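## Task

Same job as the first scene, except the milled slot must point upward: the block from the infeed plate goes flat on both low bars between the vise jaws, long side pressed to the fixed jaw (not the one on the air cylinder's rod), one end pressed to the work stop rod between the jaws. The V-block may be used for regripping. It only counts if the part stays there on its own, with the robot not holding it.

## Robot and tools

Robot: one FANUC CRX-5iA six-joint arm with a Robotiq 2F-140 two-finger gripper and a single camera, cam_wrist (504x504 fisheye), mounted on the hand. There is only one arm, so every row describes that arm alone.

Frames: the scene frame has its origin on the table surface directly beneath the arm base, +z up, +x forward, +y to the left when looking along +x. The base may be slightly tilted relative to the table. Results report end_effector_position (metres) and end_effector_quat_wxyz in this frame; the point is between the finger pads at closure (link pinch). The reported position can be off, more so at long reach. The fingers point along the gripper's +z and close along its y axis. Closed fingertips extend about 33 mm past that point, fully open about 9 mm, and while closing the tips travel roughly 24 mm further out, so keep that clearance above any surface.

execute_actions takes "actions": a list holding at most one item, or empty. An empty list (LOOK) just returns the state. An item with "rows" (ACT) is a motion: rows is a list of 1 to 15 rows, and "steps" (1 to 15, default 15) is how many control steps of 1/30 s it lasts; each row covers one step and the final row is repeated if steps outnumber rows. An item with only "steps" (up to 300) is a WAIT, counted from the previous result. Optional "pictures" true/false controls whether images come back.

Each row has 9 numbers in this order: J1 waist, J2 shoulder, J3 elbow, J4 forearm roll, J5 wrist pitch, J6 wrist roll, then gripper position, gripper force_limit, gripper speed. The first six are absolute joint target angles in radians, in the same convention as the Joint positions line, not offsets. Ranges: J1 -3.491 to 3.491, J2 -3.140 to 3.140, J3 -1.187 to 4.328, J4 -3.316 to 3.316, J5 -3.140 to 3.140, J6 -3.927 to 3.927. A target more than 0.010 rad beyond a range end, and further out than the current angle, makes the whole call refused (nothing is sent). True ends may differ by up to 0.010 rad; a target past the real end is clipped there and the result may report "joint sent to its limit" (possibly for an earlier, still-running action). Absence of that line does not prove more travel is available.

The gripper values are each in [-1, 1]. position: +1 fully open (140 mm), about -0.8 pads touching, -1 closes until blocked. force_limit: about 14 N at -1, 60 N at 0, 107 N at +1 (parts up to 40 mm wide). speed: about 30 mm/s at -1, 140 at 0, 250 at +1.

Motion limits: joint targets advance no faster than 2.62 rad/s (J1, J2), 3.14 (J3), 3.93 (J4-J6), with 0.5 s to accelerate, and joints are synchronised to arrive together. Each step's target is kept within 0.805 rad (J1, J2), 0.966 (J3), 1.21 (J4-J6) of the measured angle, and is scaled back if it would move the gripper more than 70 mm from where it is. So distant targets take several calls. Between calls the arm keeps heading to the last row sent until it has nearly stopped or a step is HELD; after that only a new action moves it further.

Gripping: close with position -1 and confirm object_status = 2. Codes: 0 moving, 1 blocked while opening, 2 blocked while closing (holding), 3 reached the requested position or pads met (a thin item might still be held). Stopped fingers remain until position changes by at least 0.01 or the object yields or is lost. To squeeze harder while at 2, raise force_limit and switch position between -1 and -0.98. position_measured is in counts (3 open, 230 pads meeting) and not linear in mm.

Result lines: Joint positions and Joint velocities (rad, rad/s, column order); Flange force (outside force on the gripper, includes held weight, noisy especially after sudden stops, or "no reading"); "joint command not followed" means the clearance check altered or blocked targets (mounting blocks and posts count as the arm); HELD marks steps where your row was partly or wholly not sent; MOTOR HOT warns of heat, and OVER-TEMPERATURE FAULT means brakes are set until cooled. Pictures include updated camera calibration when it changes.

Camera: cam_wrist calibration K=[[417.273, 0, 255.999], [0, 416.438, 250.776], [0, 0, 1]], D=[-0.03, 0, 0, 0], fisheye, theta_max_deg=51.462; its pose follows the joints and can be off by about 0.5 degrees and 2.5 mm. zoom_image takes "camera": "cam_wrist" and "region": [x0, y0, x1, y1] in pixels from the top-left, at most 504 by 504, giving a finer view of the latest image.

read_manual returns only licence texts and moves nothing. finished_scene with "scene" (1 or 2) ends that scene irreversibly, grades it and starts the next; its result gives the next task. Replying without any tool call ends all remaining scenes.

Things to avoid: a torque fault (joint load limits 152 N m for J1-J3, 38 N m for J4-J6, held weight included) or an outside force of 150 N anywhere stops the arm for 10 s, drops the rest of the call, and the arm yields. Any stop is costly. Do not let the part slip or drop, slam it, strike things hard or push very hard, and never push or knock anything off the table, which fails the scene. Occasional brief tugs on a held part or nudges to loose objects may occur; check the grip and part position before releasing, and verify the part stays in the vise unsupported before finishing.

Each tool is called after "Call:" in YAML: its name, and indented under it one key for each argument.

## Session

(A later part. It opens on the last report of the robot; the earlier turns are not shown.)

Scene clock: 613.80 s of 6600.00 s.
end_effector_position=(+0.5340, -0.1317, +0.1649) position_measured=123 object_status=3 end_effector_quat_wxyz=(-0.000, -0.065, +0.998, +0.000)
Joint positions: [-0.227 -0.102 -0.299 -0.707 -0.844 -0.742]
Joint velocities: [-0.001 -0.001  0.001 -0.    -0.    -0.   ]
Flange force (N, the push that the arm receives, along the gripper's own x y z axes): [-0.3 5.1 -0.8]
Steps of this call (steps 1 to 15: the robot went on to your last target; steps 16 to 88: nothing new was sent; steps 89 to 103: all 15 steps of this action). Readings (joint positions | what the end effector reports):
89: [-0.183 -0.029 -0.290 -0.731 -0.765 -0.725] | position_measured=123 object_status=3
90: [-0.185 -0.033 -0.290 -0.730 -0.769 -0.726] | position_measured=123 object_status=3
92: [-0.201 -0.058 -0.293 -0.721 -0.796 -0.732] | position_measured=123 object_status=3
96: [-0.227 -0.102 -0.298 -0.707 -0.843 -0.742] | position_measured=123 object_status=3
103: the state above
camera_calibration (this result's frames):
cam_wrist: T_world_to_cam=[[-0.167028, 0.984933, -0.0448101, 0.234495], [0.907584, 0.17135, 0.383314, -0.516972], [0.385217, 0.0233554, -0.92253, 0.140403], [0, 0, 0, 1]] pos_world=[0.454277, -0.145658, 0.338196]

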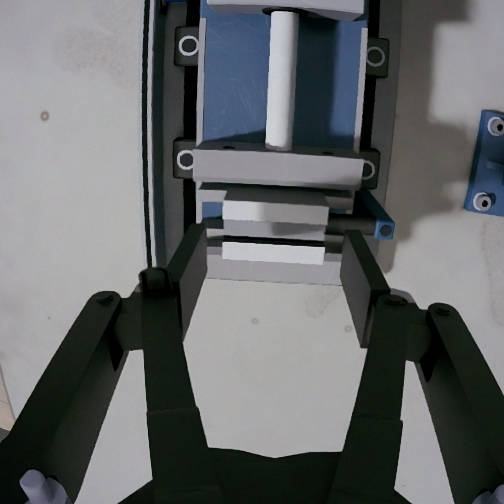

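Call:
execute_actions:
  actions:
    - {"rows": [[-0.2274,-0.102,-0.2986,-0.7071,-0.8441,-0.7425,-1,0,1],[-0.2274,-0.102,-0.2986,-0.7071,-0.8441,-0.7425,-1,0,1],[-0.2274,-0.102,-0.2986,-0.7071,-0.8441,-0.7425,-1,0,1],[-0.2274,-0.102,-0.2986,-0.7071,-0.8441,-0.7425,-1,0,1],[-0.2057,-0.065,-0.2988,-0.7215,-0.8012,-0.729,-1,0,1]], "steps": 15}
  pictures: false

Scene clock: 627.20 s of 6600.00 s.
end_effector_position=(+0.5332, -0.1321, +0.1444) position_measured=233 object_status=3 end_effector_quat_wxyz=(+0.001, -0.065, +0.998, +0.001)
Joint positions: [-0.206 -0.065 -0.299 -0.721 -0.801 -0.729]
Joint velocities: [-0.002  0.    -0.002 -0.001  0.001  0.   ]
Flange force (N, the push that the arm receives, along the gripper's own x y z axes): [-1.7 4.9 -1.1]
Steps of this call (steps 1 to 15: the robot went on to your last target; steps 16 to 90: nothing new was sent; then 9.90 s passed at rest; steps 91 to 105: all 15 steps of this action). Readings (joint positions | what the end effector reports):
91: [-0.227 -0.102 -0.299 -0.707 -0.844 -0.743] | position_measured=123 object_status=0
92: [-0.227 -0.102 -0.299 -0.707 -0.844 -0.743] | position_measured=130 object_status=0
94: [-0.227 -0.102 -0.299 -0.707 -0.844 -0.743] | position_measured=157 object_status=0
98: [-0.212 -0.076 -0.299 -0.717 -0.815 -0.733] | position_measured=211 object_status=0
105: the state above

Call:
execute_actions:
  actions:
    - {"rows": [[-0.2046,-0.0632,-0.2986,-0.7221,-0.7993,-0.7285,-1,0,1]], "steps": 9}
  pictures: false

Scene clock: 629.20 s of 6600.00 s.
end_effector_position=(+0.5333, -0.1320, +0.1436) position_measured=233 object_status=3 end_effector_quat_wxyz=(+0.001, -0.065, +0.998, +0.001)
Joint positions: [-0.205 -0.063 -0.299 -0.722 -0.799 -0.729]
Joint velocities: [-0.     0.001  0.     0.     0.     0.   ]
Flange force (N, the push that the arm receives, along the gripper's own x y z axes): [1.1 7.5 -0.9]
Steps of this call (steps 1 to 15: the robot went on to your last target; steps 16 to 51: nothing new was sent; steps 52 to 60: all 9 steps of this action). Readings (joint positions | what the end effector reports):
52: [-0.206 -0.065 -0.299 -0.722 -0.801 -0.729] | position_measured=233 object_status=3
53: [-0.205 -0.065 -0.299 -0.722 -0.800 -0.729] | position_measured=233 object_status=3
55: [-0.205 -0.064 -0.299 -0.722 -0.799 -0.729] | position_measured=233 object_status=3
59: [-0.205 -0.063 -0.299 -0.722 -0.799 -0.729] | position_measured=233 object_status=3
60: the state above

Call:
execute_actions:
  actions:
    - {"rows": [[-0.2038,-0.0619,-0.2984,-0.7226,-0.798,-0.7282,-1,0,1]], "steps": 9}
  pictures: false

Scene clock: 633.03 s of 6600.00 s.
end_effector_position=(+0.5333, -0.1319, +0.1428) position_measured=233 object_status=3 end_effector_quat_wxyz=(+0.001, -0.065, +0.998, +0.001)
Joint positions: [-0.204 -0.062 -0.298 -0.723 -0.798 -0.728]
Joint velocities: [ 0.003  0.    -0.    -0.     0.001  0.   ]
Flange force (N, the push that the arm receives, along the gripper's own x y z axes): [-0.8 6.8 -0.1]
Steps of this call (steps 1 to 15: the robot went on to your last target; steps 16 to 90: nothing new was sent; then 0.53 s passed at rest; steps 91 to 99: all 9 steps of this action). Readings (joint positions | what the end effector reports):
91: [-0.205 -0.063 -0.299 -0.722 -0.799 -0.728] | position_measured=233 object_status=3
92: [-0.204 -0.062 -0.298 -0.722 -0.798 -0.728] | position_measured=233 object_status=3
94: [-0.204 -0.062 -0.298 -0.722 -0.798 -0.728] | position_measured=233 object_status=3
98: [-0.204 -0.062 -0.298 -0.723 -0.798 -0.728] | position_measured=233 object_status=3
99: the state above

Call:
execute_actions:
  actions:
    - {"rows": [[-0.2021,-0.0613,-0.2982,-0.7223,-0.7965,-0.7294,-1,0,1]], "steps": 9}
  pictures: false

Scene clock: 635.67 s of 6600.00 s.
end_effector_position=(+0.5337, -0.1315, +0.1423) position_measured=233 object_status=3 end_effector_quat_wxyz=(+0.001, -0.065, +0.998, +0.001)
Joint positions: [-0.202 -0.061 -0.298 -0.722 -0.797 -0.729]
Joint velocities: [ 0.     0.001  0.    -0.     0.002 -0.   ]
Flange force (N, the push that the arm receives, along the gripper's own x y z axes): [-0.6 6.7 -6.3]
Steps of this call (steps 1 to 15: the robot went on to your last target; steps 16 to 70: nothing new was sent; steps 71 to 79: all 9 steps of this action). Readings (joint positions | what the end effector reports):
71: [-0.204 -0.062 -0.298 -0.723 -0.798 -0.728] | position_measured=233 object_status=3
72: [-0.203 -0.062 -0.298 -0.723 -0.797 -0.729] | position_measured=233 object_status=3
74: [-0.202 -0.061 -0.298 -0.723 -0.797 -0.729] | position_measured=233 object_status=3
78: [-0.202 -0.061 -0.298 -0.722 -0.797 -0.729] | position_measured=233 object_status=3
79: the state above

Call:
execute_actions:
  actions:
    - {"rows": [[-0.20183,-0.06084,-0.29813,-0.72246,-0.79602,-0.72928,-1,0,1],[-0.20183,-0.06084,-0.29813,-0.72246,-0.79602,-0.72928,-1,0,1],[-0.20082,-0.06115,-0.29786,-0.72172,-0.79574,-0.73079,-1,0,1],[-0.1998,-0.06146,-0.29759,-0.72098,-0.79546,-0.7323,-1,0,1],[-0.1988,-0.06178,-0.29731,-0.72024,-0.79517,-0.73381,-1,0,1],[-0.19777,-0.06209,-0.29704,-0.7195,-0.79489,-0.73532,-1,0,1]], "steps": 15}
  pictures: false

Scene clock: 641.57 s of 6600.00 s.
end_effector_position=(+0.5349, -0.1304, +0.1419) position_measured=233 object_status=3 end_effector_quat_wxyz=(+0.001, -0.065, +0.998, +0.001)
Joint positions: [-0.198 -0.062 -0.297 -0.719 -0.795 -0.735]
Joint velocities: [ 0.001 -0.002  0.002 -0.001  0.001  0.   ]
Flange force (N, the push that the arm receives, along the gripper's own x y z axes): [38.0 -12.9 -40.7]
Steps of this call (steps 1 to 15: the robot went on to your last target; steps 16 to 90: nothing new was sent; then 2.40 s passed at rest; steps 91 to 105: all 15 steps of this action). Readings (joint positions | what the end effector reports):
91: [-0.202 -0.061 -0.298 -0.722 -0.796 -0.729] | position_measured=233 object_status=3
92: [-0.202 -0.061 -0.298 -0.722 -0.796 -0.729] | position_measured=233 object_status=3
94: [-0.201 -0.061 -0.298 -0.722 -0.796 -0.731] | position_measured=233 object_status=3
98: [-0.198 -0.061 -0.297 -0.719 -0.795 -0.735] | position_measured=233 object_status=3
105: the state above

Call:
execute_actions:
  actions:
    - {"rows": [[-0.19832,-0.06302,-0.29717,-0.71918,-0.79585,-0.73557,-1,0,1],[-0.19832,-0.06302,-0.29717,-0.71918,-0.79585,-0.73557,-1,0,1],[-0.19887,-0.06395,-0.29731,-0.71885,-0.79681,-0.73582,-1,0,1],[-0.19887,-0.06395,-0.29731,-0.71885,-0.79681,-0.73582,-1,0,1],[-0.2426,-0.1353,-0.3058,-0.6955,-0.8737,-0.7533,-1,0,1]], "steps": 15}

Scene clock: 645.73 s of 6600.00 s.
end_effector_position=(+0.5314, -0.1307, +0.1808) position_measured=233 object_status=3 end_effector_quat_wxyz=(-0.001, -0.064, +0.998, -0.001)
Joint positions: [-0.242 -0.135 -0.306 -0.696 -0.874 -0.753]
Joint velocities: [-0.    -0.    -0.     0.002  0.002  0.   ]
Flange force (N, the push that the arm receives, along the gripper's own x y z axes): [0.6 5.1 0.1]
Steps of this call (steps 1 to 15: the robot went on to your last target; steps 16 to 90: nothing new was sent; then 0.67 s passed at rest; steps 91 to 105: all 15 steps of this action). Readings (joint positions | what the end effector reports):
91: [-0.198 -0.062 -0.297 -0.719 -0.795 -0.735] | position_measured=233 object_status=3
92: [-0.198 -0.063 -0.297 -0.720 -0.795 -0.735] | position_measured=233 object_status=3
94: [-0.198 -0.064 -0.297 -0.720 -0.796 -0.736] | position_measured=233 object_status=3
98: [-0.217 -0.093 -0.301 -0.709 -0.829 -0.743] | position_measured=233 object_status=3
105: the state above
camera_calibration (this result's frames):
cam_wrist: T_world_to_cam=[[-0.166237, 0.984976, -0.0467646, 0.233658], [0.908507, 0.171424, 0.381089, -0.521006], [0.38338, 0.020865, -0.923355, 0.156741], [0, 0, 0, 1]] pos_world=[0.452089, -0.144105, 0.354205]

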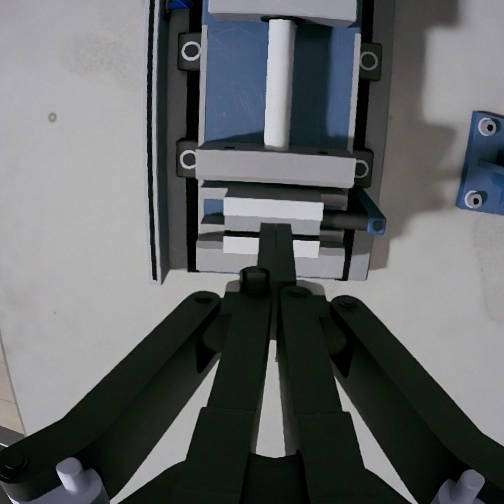

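Call:
finished_scene:
  scene: 2

The scene is finished: the task was done.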